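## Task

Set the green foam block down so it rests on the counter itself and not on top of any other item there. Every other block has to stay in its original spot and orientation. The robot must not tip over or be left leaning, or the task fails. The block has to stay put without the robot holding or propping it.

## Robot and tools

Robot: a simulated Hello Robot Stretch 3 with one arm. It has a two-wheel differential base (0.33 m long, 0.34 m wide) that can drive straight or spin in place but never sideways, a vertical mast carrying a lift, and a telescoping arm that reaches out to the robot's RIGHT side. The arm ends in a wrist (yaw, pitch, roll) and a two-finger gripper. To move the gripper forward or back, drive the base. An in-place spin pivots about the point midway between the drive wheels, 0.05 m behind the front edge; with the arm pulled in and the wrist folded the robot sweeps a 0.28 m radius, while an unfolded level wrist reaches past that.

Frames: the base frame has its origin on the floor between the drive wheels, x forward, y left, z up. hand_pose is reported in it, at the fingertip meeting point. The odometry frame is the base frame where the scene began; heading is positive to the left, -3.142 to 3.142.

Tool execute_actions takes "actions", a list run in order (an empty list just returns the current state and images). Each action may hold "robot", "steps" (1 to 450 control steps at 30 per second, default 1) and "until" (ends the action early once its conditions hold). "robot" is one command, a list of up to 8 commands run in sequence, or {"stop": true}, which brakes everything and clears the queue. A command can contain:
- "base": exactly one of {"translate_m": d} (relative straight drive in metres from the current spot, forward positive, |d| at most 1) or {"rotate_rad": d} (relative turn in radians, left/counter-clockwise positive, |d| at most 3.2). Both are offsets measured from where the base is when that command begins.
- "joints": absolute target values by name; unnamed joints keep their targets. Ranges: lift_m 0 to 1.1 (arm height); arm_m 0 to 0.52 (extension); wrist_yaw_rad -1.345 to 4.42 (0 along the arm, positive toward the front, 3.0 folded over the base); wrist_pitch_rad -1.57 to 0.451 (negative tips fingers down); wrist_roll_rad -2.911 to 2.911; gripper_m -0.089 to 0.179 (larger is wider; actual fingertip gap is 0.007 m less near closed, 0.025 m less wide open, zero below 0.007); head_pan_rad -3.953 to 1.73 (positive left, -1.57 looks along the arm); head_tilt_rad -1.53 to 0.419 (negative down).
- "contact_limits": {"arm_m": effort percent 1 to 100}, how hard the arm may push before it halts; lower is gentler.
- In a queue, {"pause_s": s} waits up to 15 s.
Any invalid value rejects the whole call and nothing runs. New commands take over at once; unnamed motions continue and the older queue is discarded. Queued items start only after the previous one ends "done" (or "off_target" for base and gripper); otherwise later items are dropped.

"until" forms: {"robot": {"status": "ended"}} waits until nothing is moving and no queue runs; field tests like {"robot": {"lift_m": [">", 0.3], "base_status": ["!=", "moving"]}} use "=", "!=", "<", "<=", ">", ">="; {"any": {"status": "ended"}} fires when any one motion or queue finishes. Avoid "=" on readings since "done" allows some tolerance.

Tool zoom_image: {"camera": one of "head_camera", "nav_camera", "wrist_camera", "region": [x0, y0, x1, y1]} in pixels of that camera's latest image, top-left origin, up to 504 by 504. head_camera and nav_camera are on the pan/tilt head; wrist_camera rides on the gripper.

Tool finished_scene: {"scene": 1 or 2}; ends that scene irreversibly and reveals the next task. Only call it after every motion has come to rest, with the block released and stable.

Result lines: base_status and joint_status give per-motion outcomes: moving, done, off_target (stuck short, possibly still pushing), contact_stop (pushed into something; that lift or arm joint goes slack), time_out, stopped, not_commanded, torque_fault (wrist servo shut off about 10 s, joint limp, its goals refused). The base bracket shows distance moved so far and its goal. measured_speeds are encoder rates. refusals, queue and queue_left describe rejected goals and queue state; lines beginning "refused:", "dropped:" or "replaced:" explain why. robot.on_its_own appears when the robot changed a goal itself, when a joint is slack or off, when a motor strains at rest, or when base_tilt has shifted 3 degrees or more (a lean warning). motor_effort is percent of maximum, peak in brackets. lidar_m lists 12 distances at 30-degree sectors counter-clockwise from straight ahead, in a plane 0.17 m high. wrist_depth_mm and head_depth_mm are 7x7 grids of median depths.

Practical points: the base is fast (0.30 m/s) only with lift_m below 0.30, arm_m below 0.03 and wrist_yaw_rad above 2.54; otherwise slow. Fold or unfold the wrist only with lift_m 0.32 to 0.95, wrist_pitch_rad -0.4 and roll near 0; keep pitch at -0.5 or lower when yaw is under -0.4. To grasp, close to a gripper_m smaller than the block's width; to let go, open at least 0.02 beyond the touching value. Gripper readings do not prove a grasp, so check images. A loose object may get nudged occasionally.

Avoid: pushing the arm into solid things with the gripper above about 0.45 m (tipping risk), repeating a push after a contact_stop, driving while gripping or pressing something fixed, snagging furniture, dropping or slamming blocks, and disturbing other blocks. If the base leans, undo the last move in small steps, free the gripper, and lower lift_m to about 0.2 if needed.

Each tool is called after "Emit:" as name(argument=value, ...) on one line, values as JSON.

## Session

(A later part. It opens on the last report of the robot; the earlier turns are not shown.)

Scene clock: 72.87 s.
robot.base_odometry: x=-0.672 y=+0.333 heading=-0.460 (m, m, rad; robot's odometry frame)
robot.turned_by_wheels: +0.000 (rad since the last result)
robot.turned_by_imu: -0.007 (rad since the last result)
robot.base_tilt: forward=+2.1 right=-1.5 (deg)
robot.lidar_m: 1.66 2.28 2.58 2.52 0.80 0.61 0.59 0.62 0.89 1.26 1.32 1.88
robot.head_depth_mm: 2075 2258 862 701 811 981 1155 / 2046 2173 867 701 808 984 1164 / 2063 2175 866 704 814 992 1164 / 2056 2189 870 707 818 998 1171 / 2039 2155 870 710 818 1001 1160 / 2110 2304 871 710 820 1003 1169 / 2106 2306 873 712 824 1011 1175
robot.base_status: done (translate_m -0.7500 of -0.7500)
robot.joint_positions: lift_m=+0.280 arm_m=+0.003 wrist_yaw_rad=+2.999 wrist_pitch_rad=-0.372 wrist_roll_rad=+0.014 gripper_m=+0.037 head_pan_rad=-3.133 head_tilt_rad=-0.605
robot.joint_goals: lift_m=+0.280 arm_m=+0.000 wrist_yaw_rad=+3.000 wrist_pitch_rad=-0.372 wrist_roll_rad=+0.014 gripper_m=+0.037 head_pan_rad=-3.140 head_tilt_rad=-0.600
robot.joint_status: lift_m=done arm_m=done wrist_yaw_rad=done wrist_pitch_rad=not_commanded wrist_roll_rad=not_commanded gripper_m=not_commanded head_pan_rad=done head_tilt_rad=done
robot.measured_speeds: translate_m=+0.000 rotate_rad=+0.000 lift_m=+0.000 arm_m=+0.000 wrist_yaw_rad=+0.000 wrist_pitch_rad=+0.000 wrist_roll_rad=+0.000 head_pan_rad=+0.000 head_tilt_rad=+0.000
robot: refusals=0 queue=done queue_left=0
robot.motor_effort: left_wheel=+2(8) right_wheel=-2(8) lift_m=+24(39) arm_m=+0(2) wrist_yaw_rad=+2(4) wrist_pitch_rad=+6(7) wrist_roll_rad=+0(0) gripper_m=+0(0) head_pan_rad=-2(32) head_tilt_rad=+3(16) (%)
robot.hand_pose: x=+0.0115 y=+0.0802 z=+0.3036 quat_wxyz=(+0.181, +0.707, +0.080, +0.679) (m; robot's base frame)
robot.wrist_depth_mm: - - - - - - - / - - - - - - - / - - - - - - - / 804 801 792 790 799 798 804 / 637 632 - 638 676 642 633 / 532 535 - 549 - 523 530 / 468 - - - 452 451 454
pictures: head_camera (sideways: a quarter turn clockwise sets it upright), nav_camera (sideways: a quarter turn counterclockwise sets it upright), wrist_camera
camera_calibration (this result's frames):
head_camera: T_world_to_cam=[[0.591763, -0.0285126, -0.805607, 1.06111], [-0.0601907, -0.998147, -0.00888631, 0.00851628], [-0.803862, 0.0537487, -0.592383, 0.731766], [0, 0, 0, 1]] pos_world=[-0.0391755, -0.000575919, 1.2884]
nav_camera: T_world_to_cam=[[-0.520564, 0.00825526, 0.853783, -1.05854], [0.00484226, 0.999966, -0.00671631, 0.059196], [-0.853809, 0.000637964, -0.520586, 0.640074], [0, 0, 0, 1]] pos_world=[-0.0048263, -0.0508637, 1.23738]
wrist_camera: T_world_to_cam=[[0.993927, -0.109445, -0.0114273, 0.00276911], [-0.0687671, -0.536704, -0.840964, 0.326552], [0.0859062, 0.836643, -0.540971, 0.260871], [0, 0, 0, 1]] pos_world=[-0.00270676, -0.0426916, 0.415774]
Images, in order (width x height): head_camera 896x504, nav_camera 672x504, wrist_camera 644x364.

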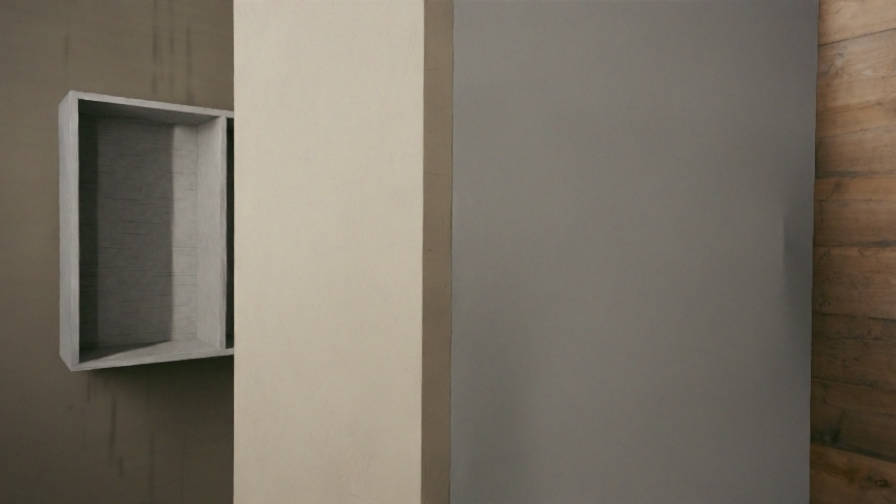

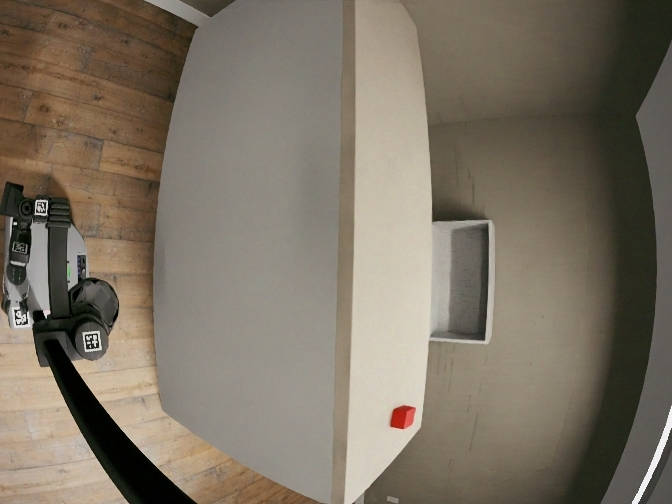

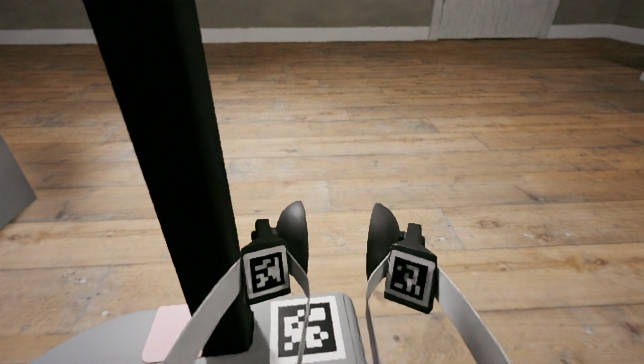

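Emit:
execute_actions(actions=[{"robot":[{"base":{"rotate_rad":1.571},"joints":{"head_pan_rad":0.9,"head_tilt_rad":-0.6}},{"base":{"translate_m":1.0}},{"base":{"rotate_rad":1.571}},{"base":{"translate_m":0.9}}],"steps":450,"until":{"robot":{"status":"ended"}}}])

Scene clock: 94.80 s.
robot.base_odometry: x=-1.035 y=+1.628 heading=+2.682 (m, m, rad; robot's odometry frame)
robot.turned_by_wheels: +3.142 (rad since the last result)
robot.turned_by_imu: +3.132 (rad since the last result)
robot.base_tilt: forward=+2.1 right=-1.5 (deg)
robot.lidar_m: 1.52 1.31 0.39 0.38 0.40 2.63 2.70 2.13 1.59 1.55 1.62 1.56
robot.head_depth_mm: 1445 1548 1594 1830 1646 1407 1195 / 1600 1708 1825 1952 1693 1401 1187 / 1721 1770 1995 2057 1694 1397 1198 / 2013 2257 2561 2106 1696 1397 1198 / 2229 2444 2681 2157 589 701 844 / 2106 2306 2514 633 533 598 713 / 1957 2162 2318 636 502 533 622
robot.base_status: done (translate_m +0.9000 of +0.9000)
robot.joint_positions: lift_m=+0.280 arm_m=+0.003 wrist_yaw_rad=+2.999 wrist_pitch_rad=-0.372 wrist_roll_rad=+0.014 gripper_m=+0.037 head_pan_rad=+0.893 head_tilt_rad=-0.605
robot.joint_goals: lift_m=+0.280 arm_m=+0.000 wrist_yaw_rad=+3.000 wrist_pitch_rad=-0.372 wrist_roll_rad=+0.014 gripper_m=+0.037 head_pan_rad=+0.900 head_tilt_rad=-0.600
robot.joint_status: lift_m=done arm_m=done wrist_yaw_rad=done wrist_pitch_rad=not_commanded wrist_roll_rad=not_commanded gripper_m=not_commanded head_pan_rad=done head_tilt_rad=done
robot.measured_speeds: translate_m=+0.000 rotate_rad=+0.000 lift_m=+0.000 arm_m=+0.000 wrist_yaw_rad=+0.000 wrist_pitch_rad=+0.000 wrist_roll_rad=+0.000 head_pan_rad=+0.000 head_tilt_rad=+0.000
robot: refusals=0 queue=done queue_left=0
robot.motor_effort: left_wheel=-2(8) right_wheel=+3(11) lift_m=+24(24) arm_m=+0(1) wrist_yaw_rad=+1(1) wrist_pitch_rad=+6(7) wrist_roll_rad=+0(1) gripper_m=+0(0) head_pan_rad=+3(32) head_tilt_rad=+4(2) (%)
robot.hand_pose: x=+0.0115 y=+0.0801 z=+0.3036 quat_wxyz=(+0.181, +0.707, +0.080, +0.679) (m; robot's base frame)
robot.wrist_depth_mm: 366 - 383 390 394 - - / 402 - 415 424 432 - - / 439 441 450 461 478 - - / 751 483 499 510 526 798 789 / 627 540 - 571 622 640 630 / 529 536 - 551 - 532 531 / 469 - - - 452 455 451
pictures: head_camera (sideways: a quarter turn clockwise sets it upright), nav_camera (sideways: a quarter turn counterclockwise sets it upright), wrist_camera
camera_calibration (this result's frames):
head_camera: T_world_to_cam=[[-0.397064, -0.439669, -0.805625, 1.06717], [-0.73397, 0.679124, -0.0088843, 0.0126237], [0.551025, 0.587777, -0.592359, 0.723471], [0, 0, 0, 1]] pos_world=[0.0343476, 0.0353881, 1.2884]
nav_camera: T_world_to_cam=[[0.336271, 0.39743, 0.853798, -1.06379], [0.770453, -0.637461, -0.00671671, 0.0545262], [0.541594, 0.66007, -0.520561, 0.631529], [0, 0, 0, 1]] pos_world=[-0.0263199, 0.0406878, 1.23738]
wrist_camera: T_world_to_cam=[[0.99394, -0.109327, -0.0114276, 0.0027834], [-0.0687034, -0.536712, -0.840964, 0.326534], [0.0858064, 0.836653, -0.54097, 0.260897], [0, 0, 0, 1]] pos_world=[-0.00271923, -0.0427219, 0.415773]
Images, in order (width x height): head_camera 896x504, nav_camera 672x504, wrist_camera 644x364.

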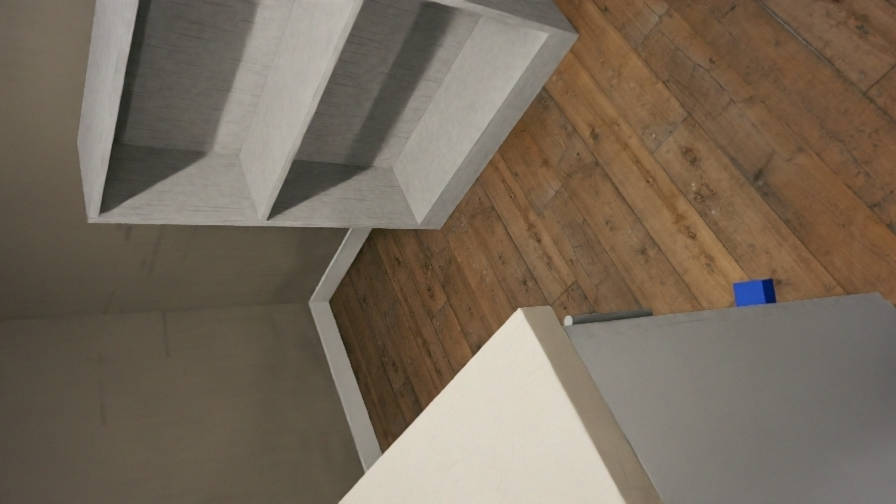

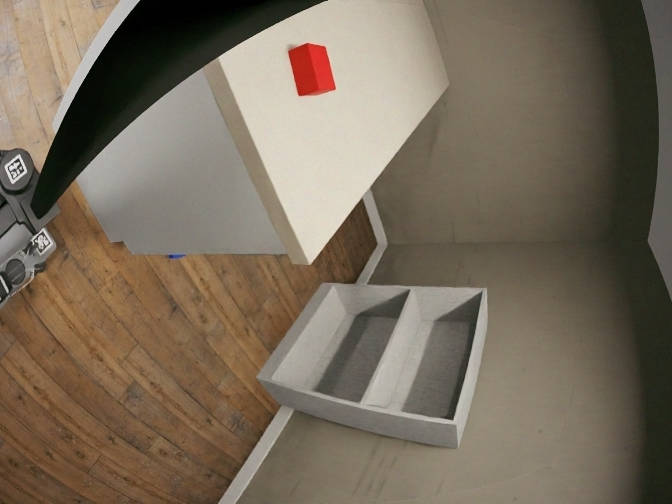

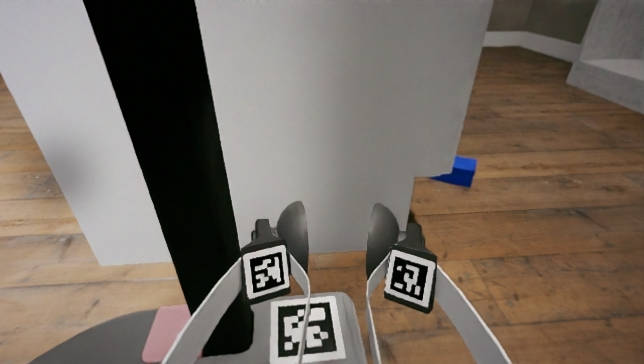

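Emit:
execute_actions(actions=[{"robot":{"base":{"translate_m":0.7},"joints":{"head_pan_rad":1.5,"head_tilt_rad":-0.75}},"steps":450,"until":{"robot":{"status":"ended"}}}])

Scene clock: 103.57 s.
robot.base_odometry: x=-1.662 y=+1.939 heading=+2.682 (m, m, rad; robot's odometry frame)
robot.turned_by_wheels: +0.000 (rad since the last result)
robot.turned_by_imu: +0.002 (rad since the last result)
robot.base_tilt: forward=+2.0 right=-1.6 (deg)
robot.lidar_m: 0.82 0.72 0.72 1.60 0.64 0.59 3.32 2.16 1.62 1.57 1.12 0.84
robot.head_depth_mm: 1209 1338 1453 1685 1412 1274 1132 / 1946 2207 2224 1742 1515 1300 1141 / 1912 2182 2277 1823 1518 1291 1136 / 1891 2169 2318 1833 1518 1302 1138 / 1898 2157 2292 1832 1520 1299 1143 / 1867 2128 2307 1837 1516 1296 1165 / 1800 1842 1781 1733 1515 1359 -
robot.base_status: done (translate_m +0.7000 of +0.7000)
robot.joint_positions: lift_m=+0.280 arm_m=+0.003 wrist_yaw_rad=+2.999 wrist_pitch_rad=-0.372 wrist_roll_rad=+0.014 gripper_m=+0.037 head_pan_rad=+1.493 head_tilt_rad=-0.740
robot.joint_goals: lift_m=+0.280 arm_m=+0.000 wrist_yaw_rad=+3.000 wrist_pitch_rad=-0.372 wrist_roll_rad=+0.014 gripper_m=+0.037 head_pan_rad=+1.500 head_tilt_rad=-0.750
robot.joint_status: lift_m=done arm_m=done wrist_yaw_rad=done wrist_pitch_rad=not_commanded wrist_roll_rad=not_commanded gripper_m=not_commanded head_pan_rad=done head_tilt_rad=done
robot.measured_speeds: translate_m=+0.000 rotate_rad=+0.000 lift_m=+0.000 arm_m=+0.000 wrist_yaw_rad=+0.000 wrist_pitch_rad=+0.000 wrist_roll_rad=+0.000 head_pan_rad=+0.000 head_tilt_rad=+0.000
robot: refusals=0 queue=done queue_left=0
robot.motor_effort: left_wheel=-2(6) right_wheel=+3(9) lift_m=+24(24) arm_m=-1(1) wrist_yaw_rad=+2(1) wrist_pitch_rad=+6(6) wrist_roll_rad=+0(0) gripper_m=+1(0) head_pan_rad=+3(27) head_tilt_rad=-6(23) (%)
robot.hand_pose: x=+0.0115 y=+0.0801 z=+0.3036 quat_wxyz=(+0.181, +0.707, +0.080, +0.679) (m; robot's base frame)
robot.wrist_depth_mm: 624 - - - - - 575 / 648 - - - - - 619 / 638 908 - - - 880 672 / 712 755 796 796 795 751 716 / 625 646 - 634 677 633 636 / 529 529 - 554 - 528 522 / 463 - - - 455 452 451
pictures: head_camera (sideways: a quarter turn clockwise sets it upright), nav_camera (sideways: a quarter turn counterclockwise sets it upright), wrist_camera
camera_calibration (this result's frames):
head_camera: T_world_to_cam=[[-0.0874195, -0.690064, -0.718449, 0.951651], [-0.989389, 0.144163, -0.0180804, 0.0261517], [0.116051, 0.709245, -0.695344, 0.860085], [0, 0, 0, 1]] pos_world=[0.0092537, 0.0429182, 1.28224]
nav_camera: T_world_to_cam=[[0.0616566, 0.628002, 0.775766, -0.960383], [0.995768, -0.09178, -0.00484385, 0.0507125], [0.0681578, 0.772781, -0.631003, 0.778098], [0, 0, 0, 1]] pos_world=[-0.0443174, 0.00647724, 1.23626]
wrist_camera: T_world_to_cam=[[0.993943, -0.109301, -0.0114276, 0.00278719], [-0.0686897, -0.536713, -0.840964, 0.326533], [0.0857851, 0.836655, -0.54097, 0.260897], [0, 0, 0, 1]] pos_world=[-0.0027219, -0.0427214, 0.415772]
Images, in order (width x height): head_camera 896x504, nav_camera 672x504, wrist_camera 644x364.

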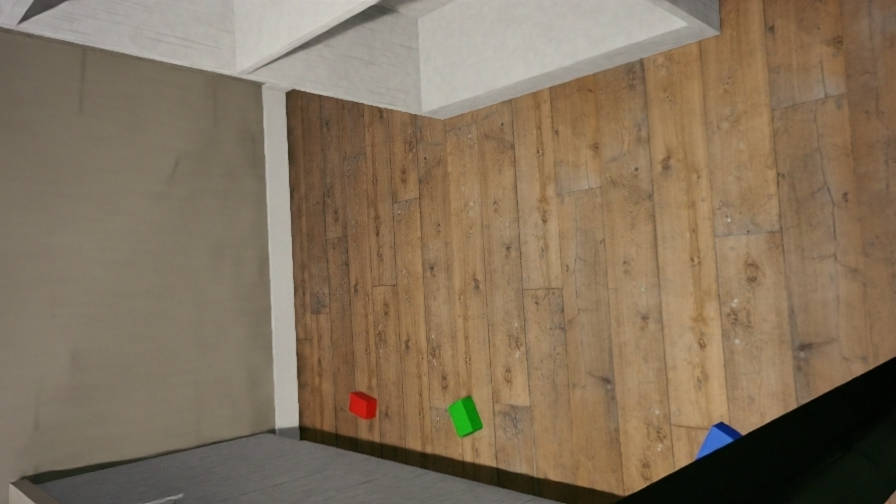

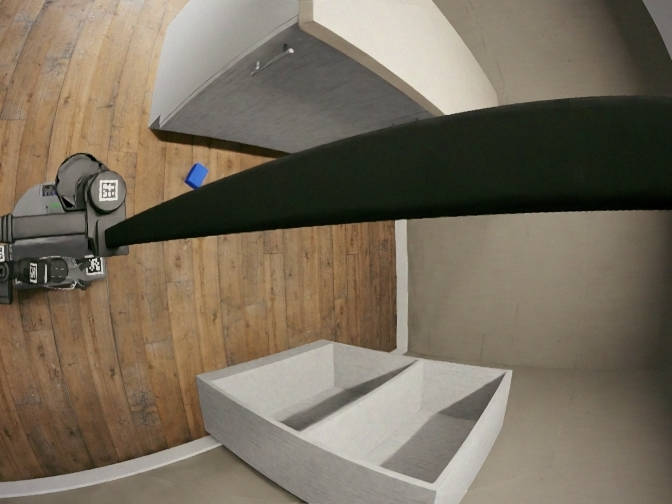

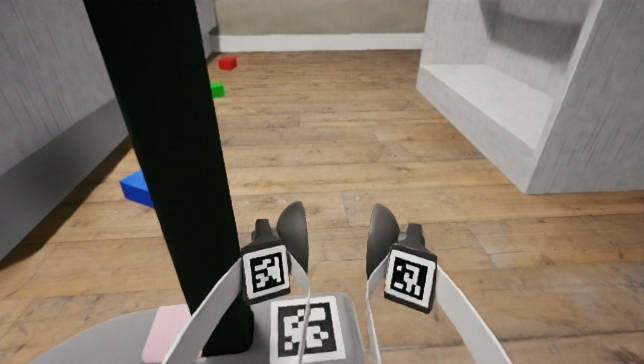

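Emit:
execute_actions(actions=[{"robot":[{"base":{"translate_m":0.15},"joints":{"head_pan_rad":-1.57,"head_tilt_rad":-1.0}},{"base":{"rotate_rad":-1.571}},{"base":{"translate_m":-1.0}},{"base":{"translate_m":-0.3}},{"joints":{"lift_m":0.45,"wrist_pitch_rad":-0.4,"wrist_roll_rad":0}},{"joints":{"wrist_yaw_rad":0,"gripper_m":0.15}},{"joints":{"wrist_pitch_rad":-1.3}}],"steps":450,"until":{"robot":{"status":"ended"}}},{"steps":300,"until":{"robot":{"status":"ended"}}}])

Scene clock: 151.83 s.
robot.base_odometry: x=-2.374 y=+0.841 heading=+1.111 (m, m, rad; robot's odometry frame)
robot.turned_by_wheels: -1.571 (rad since the last result)
robot.turned_by_imu: -1.576 (rad since the last result)
robot.base_tilt: forward=+2.0 right=-1.5 (deg)
robot.lidar_m: 2.43 0.86 0.70 0.42 0.77 0.92 0.90 0.75 0.57 0.55 0.58 0.83
robot.head_depth_mm: 674 594 743 984 1290 1201 1103 / 672 594 743 992 1310 1218 - / 673 592 744 1000 1333 - - / 672 590 747 996 1332 - - / 668 589 747 997 1320 1200 1090 / 667 591 749 1002 1324 1197 1088 / 664 592 752 1010 1318 1195 1090
robot.base_status: done (translate_m -0.3000 of -0.3000)
robot.joint_positions: lift_m=+0.450 arm_m=+0.003 wrist_yaw_rad=+0.002 wrist_pitch_rad=-1.298 wrist_roll_rad=+0.005 gripper_m=+0.150 head_pan_rad=-1.564 head_tilt_rad=-0.988
robot.joint_goals: lift_m=+0.450 arm_m=+0.000 wrist_yaw_rad=+0.000 wrist_pitch_rad=-1.300 wrist_roll_rad=+0.000 gripper_m=+0.150 head_pan_rad=-1.570 head_tilt_rad=-1.000
robot.joint_status: lift_m=done arm_m=done wrist_yaw_rad=done wrist_pitch_rad=done wrist_roll_rad=done gripper_m=done head_pan_rad=done head_tilt_rad=done
robot.measured_speeds: translate_m=+0.000 rotate_rad=+0.000 lift_m=+0.000 arm_m=+0.000 wrist_yaw_rad=+0.000 wrist_pitch_rad=+0.000 wrist_roll_rad=+0.000 head_pan_rad=+0.000 head_tilt_rad=+0.000
robot: refusals=0 queue=done queue_left=0
robot.motor_effort: left_wheel=+2(10) right_wheel=-2(8) lift_m=+53(56) arm_m=-1(1) wrist_yaw_rad=-2(3) wrist_pitch_rad=-1(7) wrist_roll_rad=-3(4) gripper_m=+1(81) head_pan_rad=-1(30) head_tilt_rad=-6(33) (%)
robot.hand_pose: x=-0.0215 y=-0.1932 z=+0.3349 quat_wxyz=(+0.562, +0.427, -0.564, -0.428) (m; robot's base frame)
robot.wrist_depth_mm: 546 540 540 540 529 529 517 / 540 535 527 519 522 521 513 / 535 527 518 522 518 507 506 / 529 529 520 514 510 508 503 / 516 516 514 505 504 499 488 / 518 - 504 - - - 491 / 508 505 498 - - - 488
pictures: head_camera (sideways: a quarter turn clockwise sets it upright), nav_camera (sideways: a quarter turn counterclockwise sets it upright), wrist_camera
camera_calibration (this result's frames):
head_camera: T_world_to_cam=[[0.0274519, 0.850088, -0.525925, 0.700103], [0.998004, -0.0532362, -0.033956, 0.0346884], [-0.0568639, -0.523944, -0.849853, 1.06204], [0, 0, 0, 1]] pos_world=[0.00655347, -0.0368517, 1.27196]
nav_camera: T_world_to_cam=[[-0.00693032, -0.802087, 0.597167, -0.727227], [-0.999969, 0.00774076, -0.00120795, 0.0581521], [-0.00365365, -0.597157, -0.802116, 1.00107], [0, 0, 0, 1]] pos_world=[0.0567679, 0.0140496, 1.23732]
wrist_camera: T_world_to_cam=[[-0.999307, -0.021087, -0.0306826, -0.0133529], [-0.0188164, 0.997191, -0.0724982, 0.243962], [0.0321252, -0.0718706, -0.996896, 0.485384], [0, 0, 0, 1]] pos_world=[-0.0243462, -0.208673, 0.501154]
Images, in order (width x height): head_camera 896x504, nav_camera 672x504, wrist_camera 644x364.

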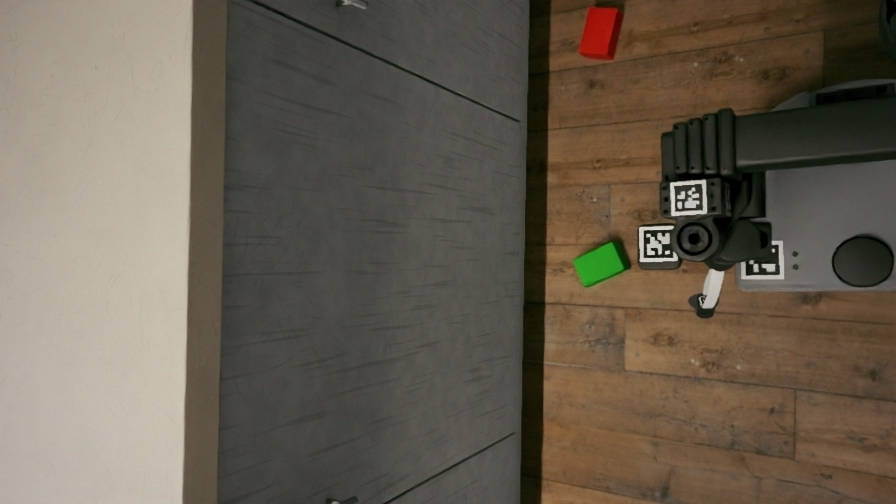

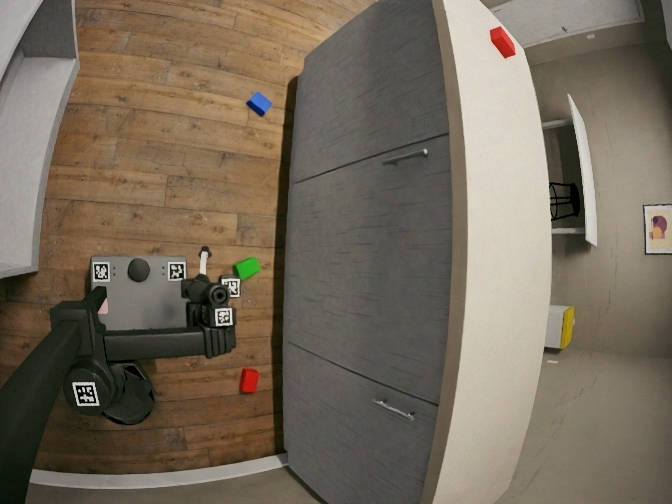

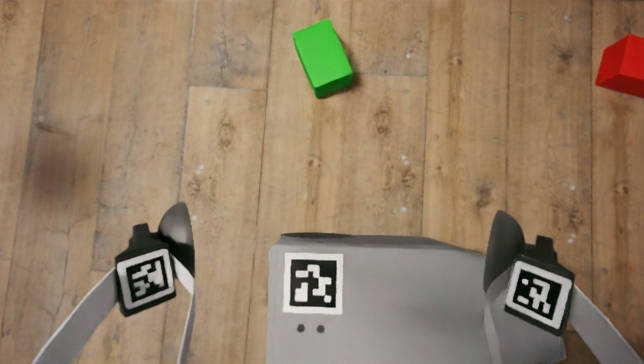

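Emit:
execute_actions(actions=[{"robot":[{"joints":{"wrist_yaw_rad":0.35,"arm_m":0.235,"lift_m":0.24}}],"steps":450,"until":{"robot":{"status":"ended"}}}])

Scene clock: 165.43 s.
robot.base_odometry: x=-2.374 y=+0.841 heading=+1.111 (m, m, rad; robot's odometry frame)
robot.turned_by_wheels: +0.000 (rad since the last result)
robot.turned_by_imu: -0.002 (rad since the last result)
robot.base_tilt: forward=+2.1 right=-1.5 (deg)
robot.lidar_m: 2.44 0.86 0.70 0.42 0.78 0.92 0.90 0.75 0.57 0.55 0.58 0.82
robot.head_depth_mm: 672 595 739 988 1304 1201 1099 / 673 594 741 994 1312 1205 - / 670 591 746 995 1335 1217 - / 670 590 746 999 1293 1214 - / 669 589 746 1001 1320 1197 1093 / 665 591 748 1002 1326 1197 1090 / 663 591 750 1005 1323 1193 1091
robot.base_status: done (translate_m -0.3000 of -0.3000)
robot.joint_positions: lift_m=+0.240 arm_m=+0.235 wrist_yaw_rad=+0.349 wrist_pitch_rad=-1.300 wrist_roll_rad=+0.005 gripper_m=+0.150 head_pan_rad=-1.564 head_tilt_rad=-0.988
robot.joint_goals: lift_m=+0.240 arm_m=+0.235 wrist_yaw_rad=+0.350 wrist_pitch_rad=-1.300 wrist_roll_rad=+0.000 gripper_m=+0.150 head_pan_rad=-1.570 head_tilt_rad=-1.000
robot.joint_status: lift_m=done arm_m=done wrist_yaw_rad=done wrist_pitch_rad=done wrist_roll_rad=done gripper_m=done head_pan_rad=done head_tilt_rad=done
robot.measured_speeds: translate_m=+0.000 rotate_rad=+0.000 lift_m=+0.000 arm_m=+0.000 wrist_yaw_rad=+0.000 wrist_pitch_rad=+0.000 wrist_roll_rad=+0.000 head_pan_rad=+0.000 head_tilt_rad=+0.000
robot: refusals=0 queue=done queue_left=0
robot.motor_effort: left_wheel=+2(2) right_wheel=-2(2) lift_m=+24(54) arm_m=+4(5) wrist_yaw_rad=+1(2) wrist_pitch_rad=+0(1) wrist_roll_rad=-3(3) gripper_m=+0(1) head_pan_rad=-2(2) head_tilt_rad=-8(8) (%)
robot.hand_pose: x=-0.0061 y=-0.4223 z=+0.1259 quat_wxyz=(+0.628, +0.518, -0.481, -0.325) (m; robot's base frame)
robot.wrist_depth_mm: 317 315 311 308 293 248 143 / 314 311 310 306 303 297 258 / 308 305 306 300 300 295 295 / 306 304 300 252 294 293 290 / 303 302 299 248 292 290 286 / 301 - 294 289 288 286 283 / 295 292 290 286 285 282 279
pictures: head_camera (sideways: a quarter turn clockwise sets it upright), nav_camera (sideways: a quarter turn counterclockwise sets it upright), wrist_camera
camera_calibration (this result's frames):
head_camera: T_world_to_cam=[[0.027452, 0.850088, -0.525925, 0.700103], [0.998004, -0.0532363, -0.033956, 0.0346884], [-0.0568639, -0.523944, -0.849853, 1.06204], [0, 0, 0, 1]] pos_world=[0.00655347, -0.0368517, 1.27196]
nav_camera: T_world_to_cam=[[-0.00693041, -0.802087, 0.597167, -0.727227], [-0.999969, 0.00774088, -0.00120795, 0.0581521], [-0.00365372, -0.597157, -0.802116, 1.00107], [0, 0, 0, 1]] pos_world=[0.0567679, 0.0140496, 1.23732]
wrist_camera: T_world_to_cam=[[-0.932827, -0.359013, -0.0307068, -0.151491], [-0.356228, 0.931681, -0.0712187, 0.427639], [0.0541774, -0.0554961, -0.996988, 0.267048], [0, 0, 0, 1]] pos_world=[-0.00344604, -0.43799, 0.292047]
Images, in order (width x height): head_camera 896x504, nav_camera 672x504, wrist_camera 644x364.

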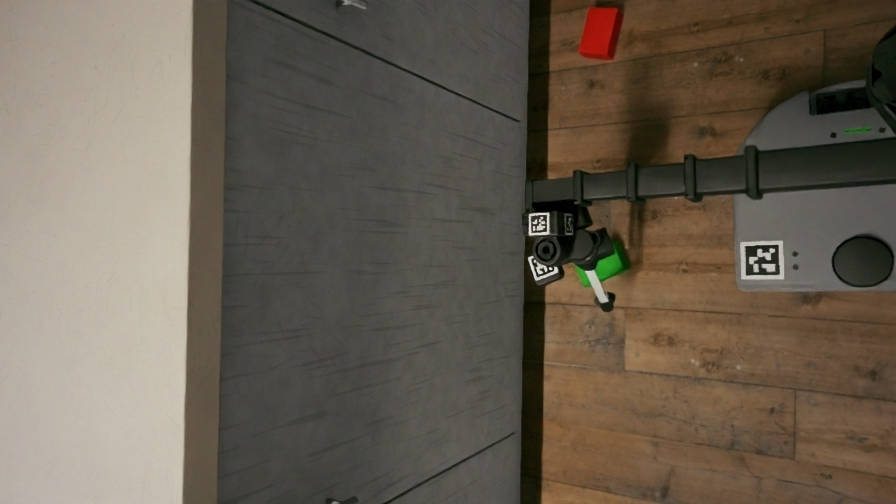

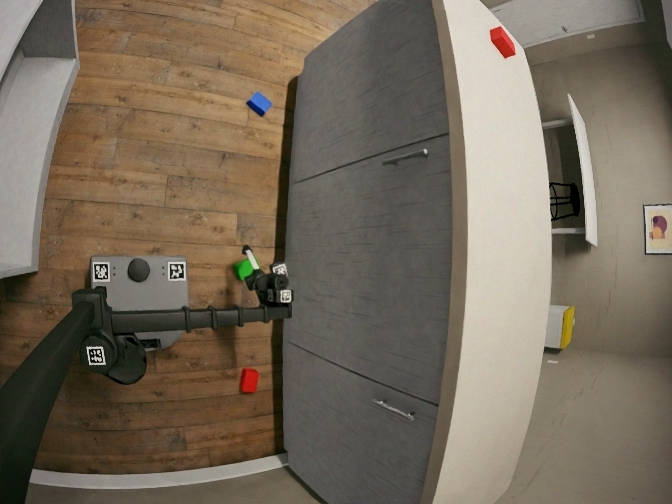

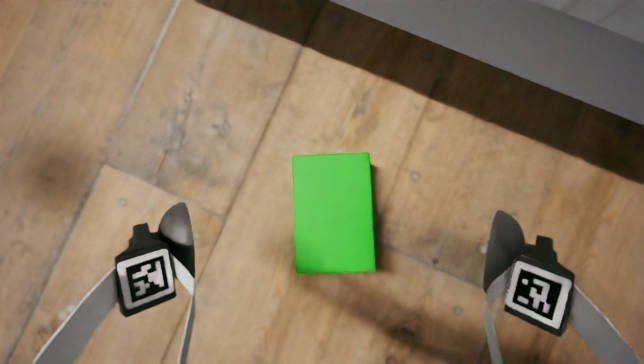

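Emit:
execute_actions(actions=[{"robot":[{"joints":{"arm_m":0.23,"lift_m":0.14}},{"joints":{"gripper_m":0.03}},{"pause_s":0.7},{"joints":{"lift_m":0.3}}],"steps":450,"until":{"robot":{"status":"ended"}}}])

Scene clock: 181.47 s.
robot.base_odometry: x=-2.374 y=+0.841 heading=+1.111 (m, m, rad; robot's odometry frame)
robot.turned_by_wheels: +0.000 (rad since the last result)
robot.turned_by_imu: -0.003 (rad since the last result)
robot.base_tilt: forward=+2.1 right=-1.5 (deg)
robot.lidar_m: 2.43 0.86 0.70 0.42 0.77 0.92 0.90 0.75 0.57 0.38 0.58 0.83
robot.head_depth_mm: 674 594 741 988 1297 1205 1100 / 674 593 743 991 1310 1201 - / 670 590 743 996 1311 1238 - / 671 590 744 997 1270 1217 - / 667 588 747 1001 1327 1196 1090 / 665 590 749 1003 1333 1193 1090 / 662 592 753 1001 1322 1203 1086
robot.base_status: done (translate_m -0.3000 of -0.3000)
robot.joint_positions: lift_m=+0.299 arm_m=+0.230 wrist_yaw_rad=+0.349 wrist_pitch_rad=-1.300 wrist_roll_rad=+0.005 gripper_m=+0.031 head_pan_rad=-1.564 head_tilt_rad=-0.988
robot.joint_goals: lift_m=+0.300 arm_m=+0.230 wrist_yaw_rad=+0.350 wrist_pitch_rad=-1.300 wrist_roll_rad=+0.000 gripper_m=+0.030 head_pan_rad=-1.570 head_tilt_rad=-1.000
robot.joint_status: lift_m=done arm_m=done wrist_yaw_rad=done wrist_pitch_rad=done wrist_roll_rad=done gripper_m=done head_pan_rad=done head_tilt_rad=done
robot.measured_speeds: translate_m=+0.000 rotate_rad=+0.000 lift_m=+0.000 arm_m=+0.000 wrist_yaw_rad=+0.000 wrist_pitch_rad=+0.000 wrist_roll_rad=+0.000 head_pan_rad=+0.000 head_tilt_rad=+0.000
robot: refusals=0 queue=done queue_left=0
robot.motor_effort: left_wheel=+2(2) right_wheel=-2(2) lift_m=+54(56) arm_m=-4(5) wrist_yaw_rad=+1(2) wrist_pitch_rad=+0(0) wrist_roll_rad=-3(3) gripper_m=-13(87) head_pan_rad=-1(2) head_tilt_rad=-7(8) (%)
robot.hand_pose: x=-0.0062 y=-0.4179 z=+0.1848 quat_wxyz=(+0.627, +0.518, -0.481, -0.326) (m; robot's base frame)
robot.wrist_depth_mm: 381 379 378 370 203 172 149 / 378 375 371 365 363 320 180 / 372 366 365 149 353 357 340 / 369 363 361 148 352 353 348 / 362 361 360 145 145 349 347 / 362 357 348 144 142 344 339 / 357 352 348 346 343 343 337
pictures: head_camera (sideways: a quarter turn clockwise sets it upright), nav_camera (sideways: a quarter turn counterclockwise sets it upright), wrist_camera
camera_calibration (this result's frames):
head_camera: T_world_to_cam=[[0.0274519, 0.850088, -0.525925, 0.700103], [0.998004, -0.0532362, -0.033956, 0.0346884], [-0.0568639, -0.523944, -0.849853, 1.06204], [0, 0, 0, 1]] pos_world=[0.00655347, -0.0368517, 1.27196]
nav_camera: T_world_to_cam=[[-0.00693032, -0.802087, 0.597167, -0.727227], [-0.999969, 0.00774076, -0.00120795, 0.0581521], [-0.00365365, -0.597157, -0.802116, 1.00107], [0, 0, 0, 1]] pos_world=[0.0567679, 0.0140496, 1.23732]
wrist_camera: T_world_to_cam=[[-0.932835, -0.358993, -0.0307203, -0.148152], [-0.356245, 0.931729, -0.0705065, 0.427619], [0.0539343, -0.054827, -0.997038, 0.326379], [0, 0, 0, 1]] pos_world=[-0.00346731, -0.433716, 0.351011]
Images, in order (width x height): head_camera 896x504, nav_camera 672x504, wrist_camera 644x364.

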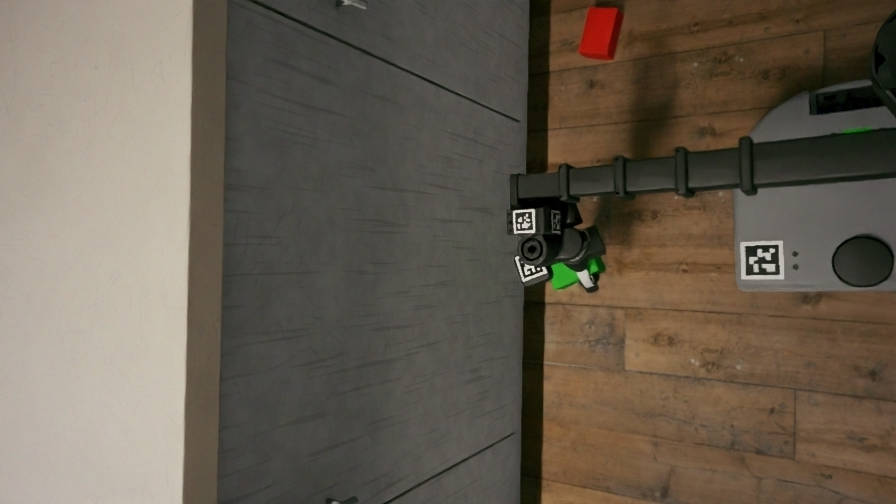

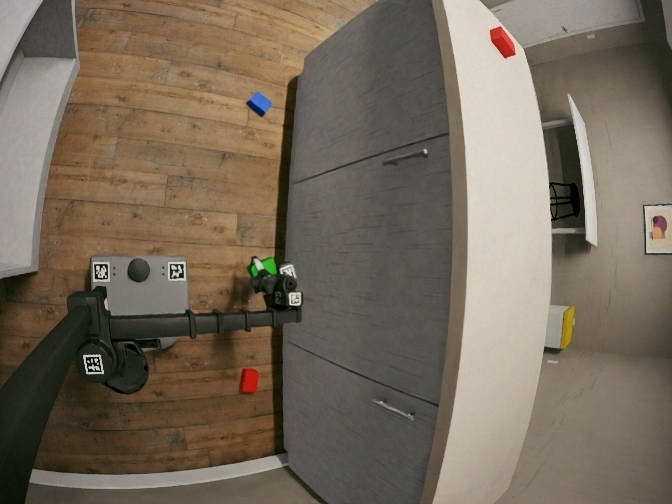

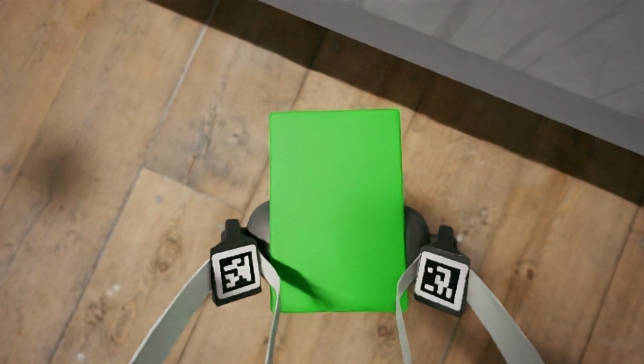

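Emit:
execute_actions(actions=[{"robot":[{"joints":{"arm_m":0.05}},{"joints":{"lift_m":1.1,"head_tilt_rad":-0.6}},{"joints":{"arm_m":0.25}}],"steps":450,"until":{"robot":{"status":"ended"}}}])

Scene clock: 202.70 s.
robot.base_odometry: x=-2.374 y=+0.841 heading=+1.111 (m, m, rad; robot's odometry frame)
robot.turned_by_wheels: +0.000 (rad since the last result)
robot.turned_by_imu: -0.005 (rad since the last result)
robot.base_tilt: forward=+2.1 right=-1.5 (deg)
robot.lidar_m: 2.44 0.86 0.70 0.42 0.77 0.92 0.90 0.75 0.57 0.55 0.58 0.82
robot.head_depth_mm: 2655 2614 860 656 745 903 1147 / - 3459 864 658 748 910 1145 / - 3404 782 658 748 910 1144 / - - - 481 749 916 1138 / 3397 3701 870 660 753 920 1146 / 3378 3636 869 659 755 919 1141 / 3350 3811 871 661 754 921 1147
robot.base_status: done (translate_m -0.3000 of -0.3000)
robot.joint_positions: lift_m=+1.100 arm_m=+0.250 wrist_yaw_rad=+0.350 wrist_pitch_rad=-1.301 wrist_roll_rad=+0.005 gripper_m=+0.031 head_pan_rad=-1.564 head_tilt_rad=-0.606
robot.joint_goals: lift_m=+1.100 arm_m=+0.250 wrist_yaw_rad=+0.350 wrist_pitch_rad=-1.300 wrist_roll_rad=+0.000 gripper_m=+0.030 head_pan_rad=-1.570 head_tilt_rad=-0.600
robot.joint_status: lift_m=done arm_m=done wrist_yaw_rad=done wrist_pitch_rad=done wrist_roll_rad=done gripper_m=done head_pan_rad=done head_tilt_rad=done
robot.measured_speeds: translate_m=+0.000 rotate_rad=+0.000 lift_m=+0.000 arm_m=+0.000 wrist_yaw_rad=+0.000 wrist_pitch_rad=+0.000 wrist_roll_rad=+0.000 head_pan_rad=+0.000 head_tilt_rad=+0.000
robot: refusals=0 queue=done queue_left=0
robot.motor_effort: left_wheel=+2(2) right_wheel=-2(2) lift_m=+53(55) arm_m=+4(4) wrist_yaw_rad=+1(1) wrist_pitch_rad=+0(0) wrist_roll_rad=-3(3) gripper_m=-13(13) head_pan_rad=-2(2) head_tilt_rad=+4(36) (%)
robot.hand_pose: x=-0.0061 y=-0.4371 z=+0.9848 quat_wxyz=(+0.628, +0.519, -0.481, -0.325) (m; robot's base frame)
robot.wrist_depth_mm: 701 393 258 254 252 250 247 / - 897 456 255 249 246 244 / - - - 150 247 244 241 / - - - 147 423 370 240 / - - - 146 145 778 396 / - - - 143 143 - 968 / - - - - - - -
pictures: head_camera (sideways: a quarter turn clockwise sets it upright), nav_camera (sideways: a quarter turn counterclockwise sets it upright), wrist_camera
camera_calibration (this result's frames):
head_camera: T_world_to_cam=[[0.0293164, 0.592417, -0.805098, 1.06388], [0.998064, -0.0615473, -0.00894549, 0.00213794], [-0.054851, -0.803277, -0.593074, 0.728097], [0, 0, 0, 1]] pos_world=[0.00661397, -0.0452647, 1.28836]
nav_camera: T_world_to_cam=[[-0.00896146, -0.521287, 0.853334, -1.06108], [-0.999958, 0.00621479, -0.00670476, 0.0653102], [-0.00180819, -0.853359, -0.521321, 0.635832], [0, 0, 0, 1]] pos_world=[0.0569484, -0.0109403, 1.23737]
wrist_camera: T_world_to_cam=[[-0.932349, -0.360256, -0.0306681, -0.131022], [-0.357522, 0.931256, -0.0702865, 0.501443], [0.053881, -0.0545671, -0.997055, 1.12309], [0, 0, 0, 1]] pos_world=[-0.00339426, -0.45289, 1.15101]
Images, in order (width x height): head_camera 896x504, nav_camera 672x504, wrist_camera 644x364.

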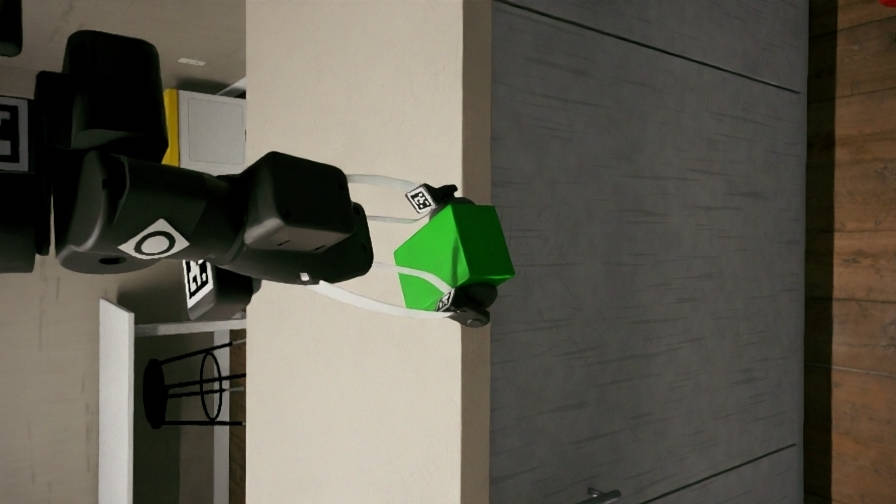

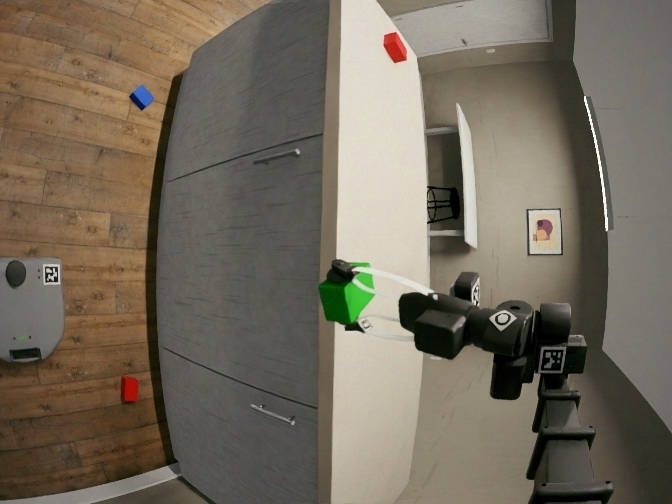

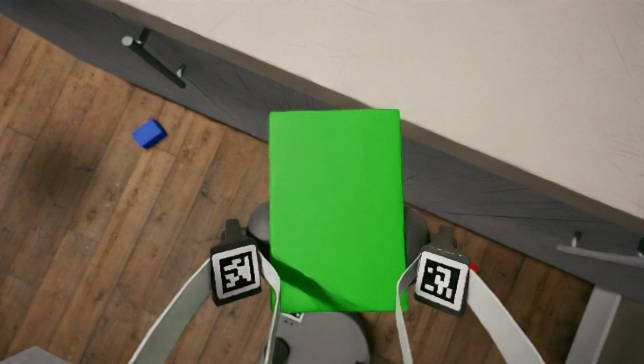

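Emit:
execute_actions(actions=[{"robot":[{"joints":{"arm_m":0.5}},{"joints":{"lift_m":1.06}}],"steps":450,"until":{"robot":{"status":"ended"}}}])

Scene clock: 213.63 s.
robot.base_odometry: x=-2.374 y=+0.841 heading=+1.111 (m, m, rad; robot's odometry frame)
robot.turned_by_wheels: +0.000 (rad since the last result)
robot.turned_by_imu: -0.002 (rad since the last result)
robot.base_tilt: forward=+2.0 right=-1.5 (deg)
robot.lidar_m: 2.43 0.86 0.70 0.42 0.77 0.92 0.90 0.75 0.57 0.55 0.58 0.82
robot.head_depth_mm: - 2814 865 656 745 906 1145 / 3572 3523 867 658 744 910 1144 / - 3615 863 657 749 912 1144 / - - 738 659 750 912 1149 / 3415 3672 865 661 748 914 1144 / 3391 3661 866 660 751 920 1152 / 3380 3795 866 661 753 921 1148
robot.base_status: done (translate_m -0.3000 of -0.3000)
robot.joint_positions: lift_m=+1.060 arm_m=+0.500 wrist_yaw_rad=+0.350 wrist_pitch_rad=-1.301 wrist_roll_rad=+0.005 gripper_m=+0.031 head_pan_rad=-1.564 head_tilt_rad=-0.606
robot.joint_goals: lift_m=+1.060 arm_m=+0.500 wrist_yaw_rad=+0.350 wrist_pitch_rad=-1.300 wrist_roll_rad=+0.000 gripper_m=+0.030 head_pan_rad=-1.570 head_tilt_rad=-0.600
robot.joint_status: lift_m=done arm_m=done wrist_yaw_rad=done wrist_pitch_rad=done wrist_roll_rad=done gripper_m=done head_pan_rad=done head_tilt_rad=done
robot.measured_speeds: translate_m=+0.000 rotate_rad=+0.000 lift_m=+0.000 arm_m=+0.000 wrist_yaw_rad=+0.000 wrist_pitch_rad=+0.000 wrist_roll_rad=+0.000 head_pan_rad=+0.000 head_tilt_rad=+0.000
robot: refusals=0 queue=done queue_left=0
robot.motor_effort: left_wheel=+2(2) right_wheel=-2(2) lift_m=+24(54) arm_m=+4(2) wrist_yaw_rad=+1(0) wrist_pitch_rad=+0(0) wrist_roll_rad=-3(3) gripper_m=-13(13) head_pan_rad=-2(2) head_tilt_rad=+4(4) (%)
robot.hand_pose: x=-0.0061 y=-0.6870 z=+0.9458 quat_wxyz=(+0.628, +0.519, -0.481, -0.325) (m; robot's base frame)
robot.wrist_depth_mm: 220 216 214 212 210 210 207 / 216 214 212 210 207 207 204 / 214 212 209 149 205 203 202 / 210 208 206 148 202 201 200 / 208 207 205 146 145 199 197 / 206 204 202 144 144 196 195 / 204 202 200 197 196 194 193
pictures: head_camera (sideways: a quarter turn clockwise sets it upright), nav_camera (sideways: a quarter turn counterclockwise sets it upright), wrist_camera
camera_calibration (this result's frames):
head_camera: T_world_to_cam=[[0.0293167, 0.592386, -0.805121, 1.06391], [0.998064, -0.0615477, -0.00894286, 0.00213451], [-0.054851, -0.8033, -0.593044, 0.728057], [0, 0, 0, 1]] pos_world=[0.00661397, -0.0452652, 1.28836]
nav_camera: T_world_to_cam=[[-0.00896176, -0.521254, 0.853354, -1.06111], [-0.999958, 0.00621465, -0.00670527, 0.0653109], [-0.00180815, -0.853379, -0.521288, 0.63579], [0, 0, 0, 1]] pos_world=[0.0569484, -0.0109428, 1.23737]
wrist_camera: T_world_to_cam=[[-0.932355, -0.36024, -0.0306689, -0.222271], [-0.357508, 0.931265, -0.0702416, 0.731466], [0.0538647, -0.0545257, -0.997058, 1.07056], [0, 0, 0, 1]] pos_world=[-0.00339656, -0.702886, 1.11198]
Images, in order (width x height): head_camera 896x504, nav_camera 672x504, wrist_camera 644x364.

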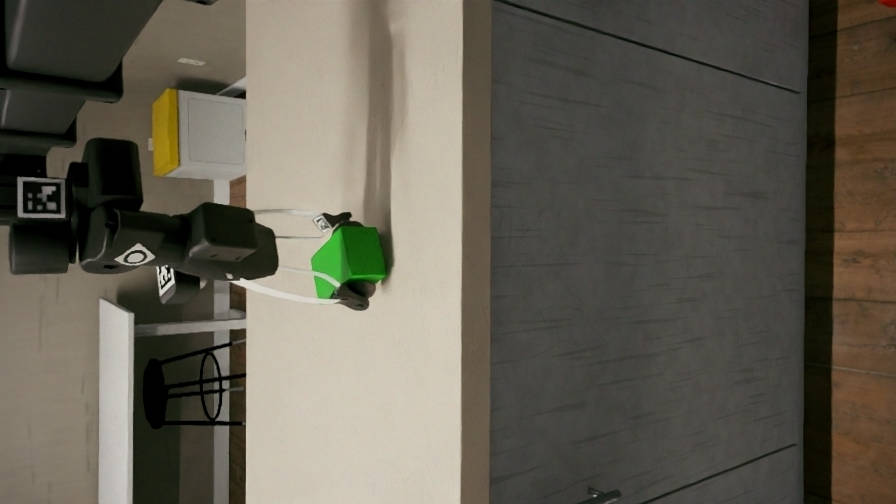

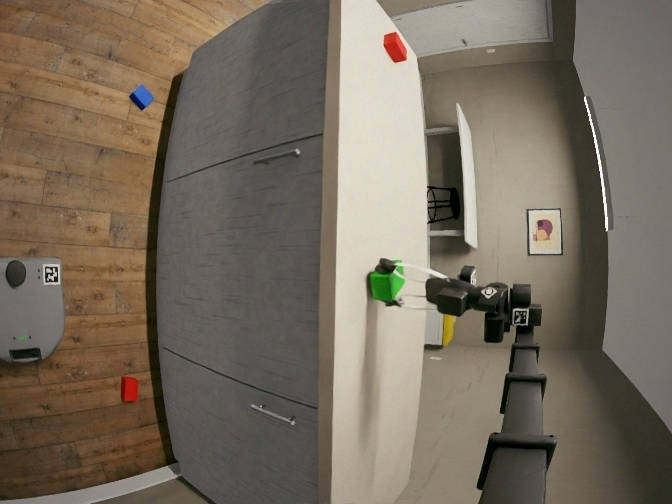

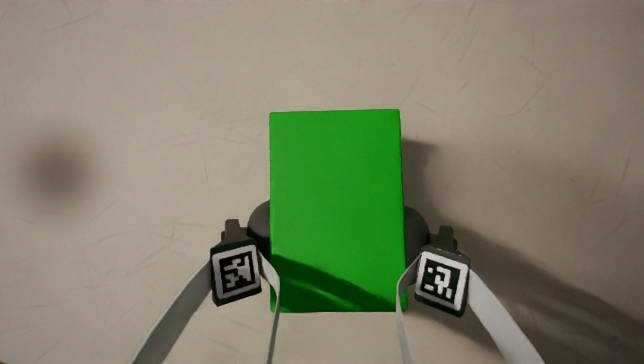

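Emit:
execute_actions(actions=[{"robot":[{"joints":{"lift_m":1.051}},{"joints":{"gripper_m":0.13}},{"pause_s":0.5},{"joints":{"lift_m":1.1}},{"joints":{"arm_m":0.1}}],"steps":450,"until":{"robot":{"status":"ended"}}}])

Scene clock: 228.73 s.
robot.base_odometry: x=-2.374 y=+0.841 heading=+1.111 (m, m, rad; robot's odometry frame)
robot.turned_by_wheels: +0.000 (rad since the last result)
robot.turned_by_imu: -0.003 (rad since the last result)
robot.base_tilt: forward=+2.1 right=-1.5 (deg)
robot.lidar_m: 2.43 0.86 0.70 0.42 0.77 0.92 0.90 0.75 0.57 0.55 0.58 0.82
robot.head_depth_mm: - - 822 659 743 906 1150 / - - 780 687 765 911 1147 / - - - - 778 914 1141 / 3491 3803 - - 768 913 1146 / 3423 3721 868 659 753 934 1144 / 3383 3670 867 661 743 946 1146 / 3445 3779 869 660 754 925 1150
robot.base_status: done (translate_m -0.3000 of -0.3000)
robot.joint_positions: lift_m=+1.100 arm_m=+0.100 wrist_yaw_rad=+0.350 wrist_pitch_rad=-1.301 wrist_roll_rad=+0.004 gripper_m=+0.130 head_pan_rad=-1.564 head_tilt_rad=-0.606
robot.joint_goals: lift_m=+1.100 arm_m=+0.100 wrist_yaw_rad=+0.350 wrist_pitch_rad=-1.300 wrist_roll_rad=+0.000 gripper_m=+0.130 head_pan_rad=-1.570 head_tilt_rad=-0.600
robot.joint_status: lift_m=done arm_m=done wrist_yaw_rad=done wrist_pitch_rad=done wrist_roll_rad=done gripper_m=done head_pan_rad=done head_tilt_rad=done
robot.measured_speeds: translate_m=+0.000 rotate_rad=+0.000 lift_m=+0.000 arm_m=+0.000 wrist_yaw_rad=+0.000 wrist_pitch_rad=+0.000 wrist_roll_rad=+0.000 head_pan_rad=+0.000 head_tilt_rad=+0.000
robot: refusals=0 queue=done queue_left=0
robot.motor_effort: left_wheel=+2(2) right_wheel=-2(2) lift_m=+53(56) arm_m=-4(4) wrist_yaw_rad=+0(0) wrist_pitch_rad=+0(0) wrist_roll_rad=-3(3) gripper_m=+1(80) head_pan_rad=-2(1) head_tilt_rad=+4(3) (%)
robot.hand_pose: x=-0.0061 y=-0.2878 z=+0.9848 quat_wxyz=(+0.628, +0.519, -0.481, -0.325) (m; robot's base frame)
robot.wrist_depth_mm: - 979 678 523 427 355 280 / - - - 738 560 450 372 / - - - - 824 603 460 / - - - - - 910 643 / - - - - - - - / - - - - - - - / - - - - - - 997
pictures: head_camera (sideways: a quarter turn clockwise sets it upright), nav_camera (sideways: a quarter turn counterclockwise sets it upright), wrist_camera
camera_calibration (this result's frames):
head_camera: T_world_to_cam=[[0.0293179, 0.592212, -0.805249, 1.06407], [0.998064, -0.0615497, -0.008928, 0.00211517], [-0.0548501, -0.803428, -0.59287, 0.727831], [0, 0, 0, 1]] pos_world=[0.00661399, -0.0452681, 1.28837]
nav_camera: T_world_to_cam=[[-0.00896309, -0.52107, 0.853467, -1.06125], [-0.999958, 0.0062132, -0.00670817, 0.0653147], [-0.00180734, -0.853492, -0.521104, 0.63555], [0, 0, 0, 1]] pos_world=[0.0569485, -0.0109567, 1.23737]
wrist_camera: T_world_to_cam=[[-0.932048, -0.361042, -0.0305641, -0.0775736], [-0.358316, 0.930955, -0.0702319, 0.362333], [0.0538105, -0.0545079, -0.997062, 1.13126], [0, 0, 0, 1]] pos_world=[-0.00334633, -0.30366, 1.15101]
Images, in order (width x height): head_camera 896x504, nav_camera 672x504, wrist_camera 644x364.

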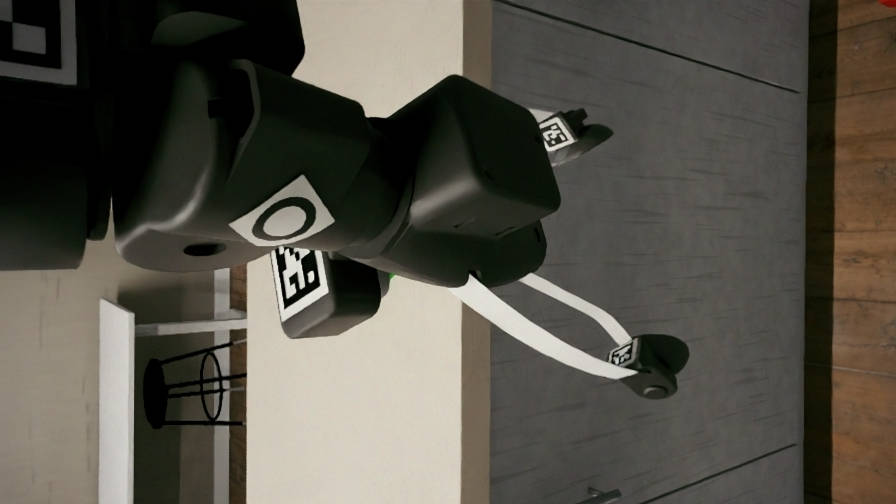

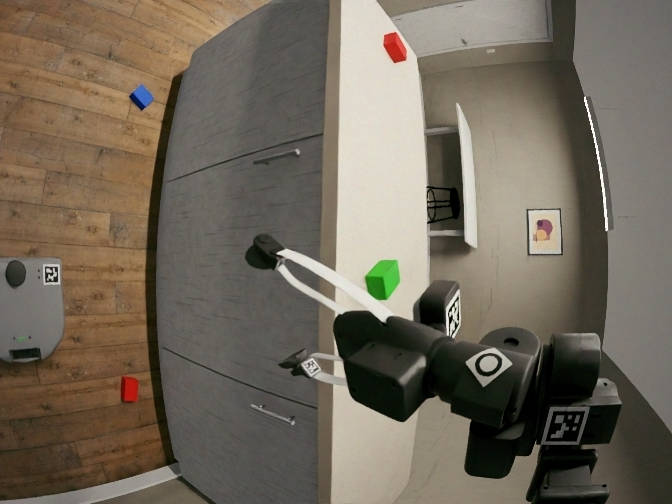

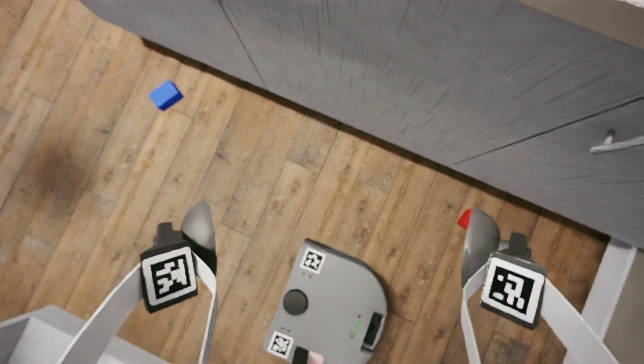

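Emit:
finished_scene(scene=1)

The scene is finished: the task was done.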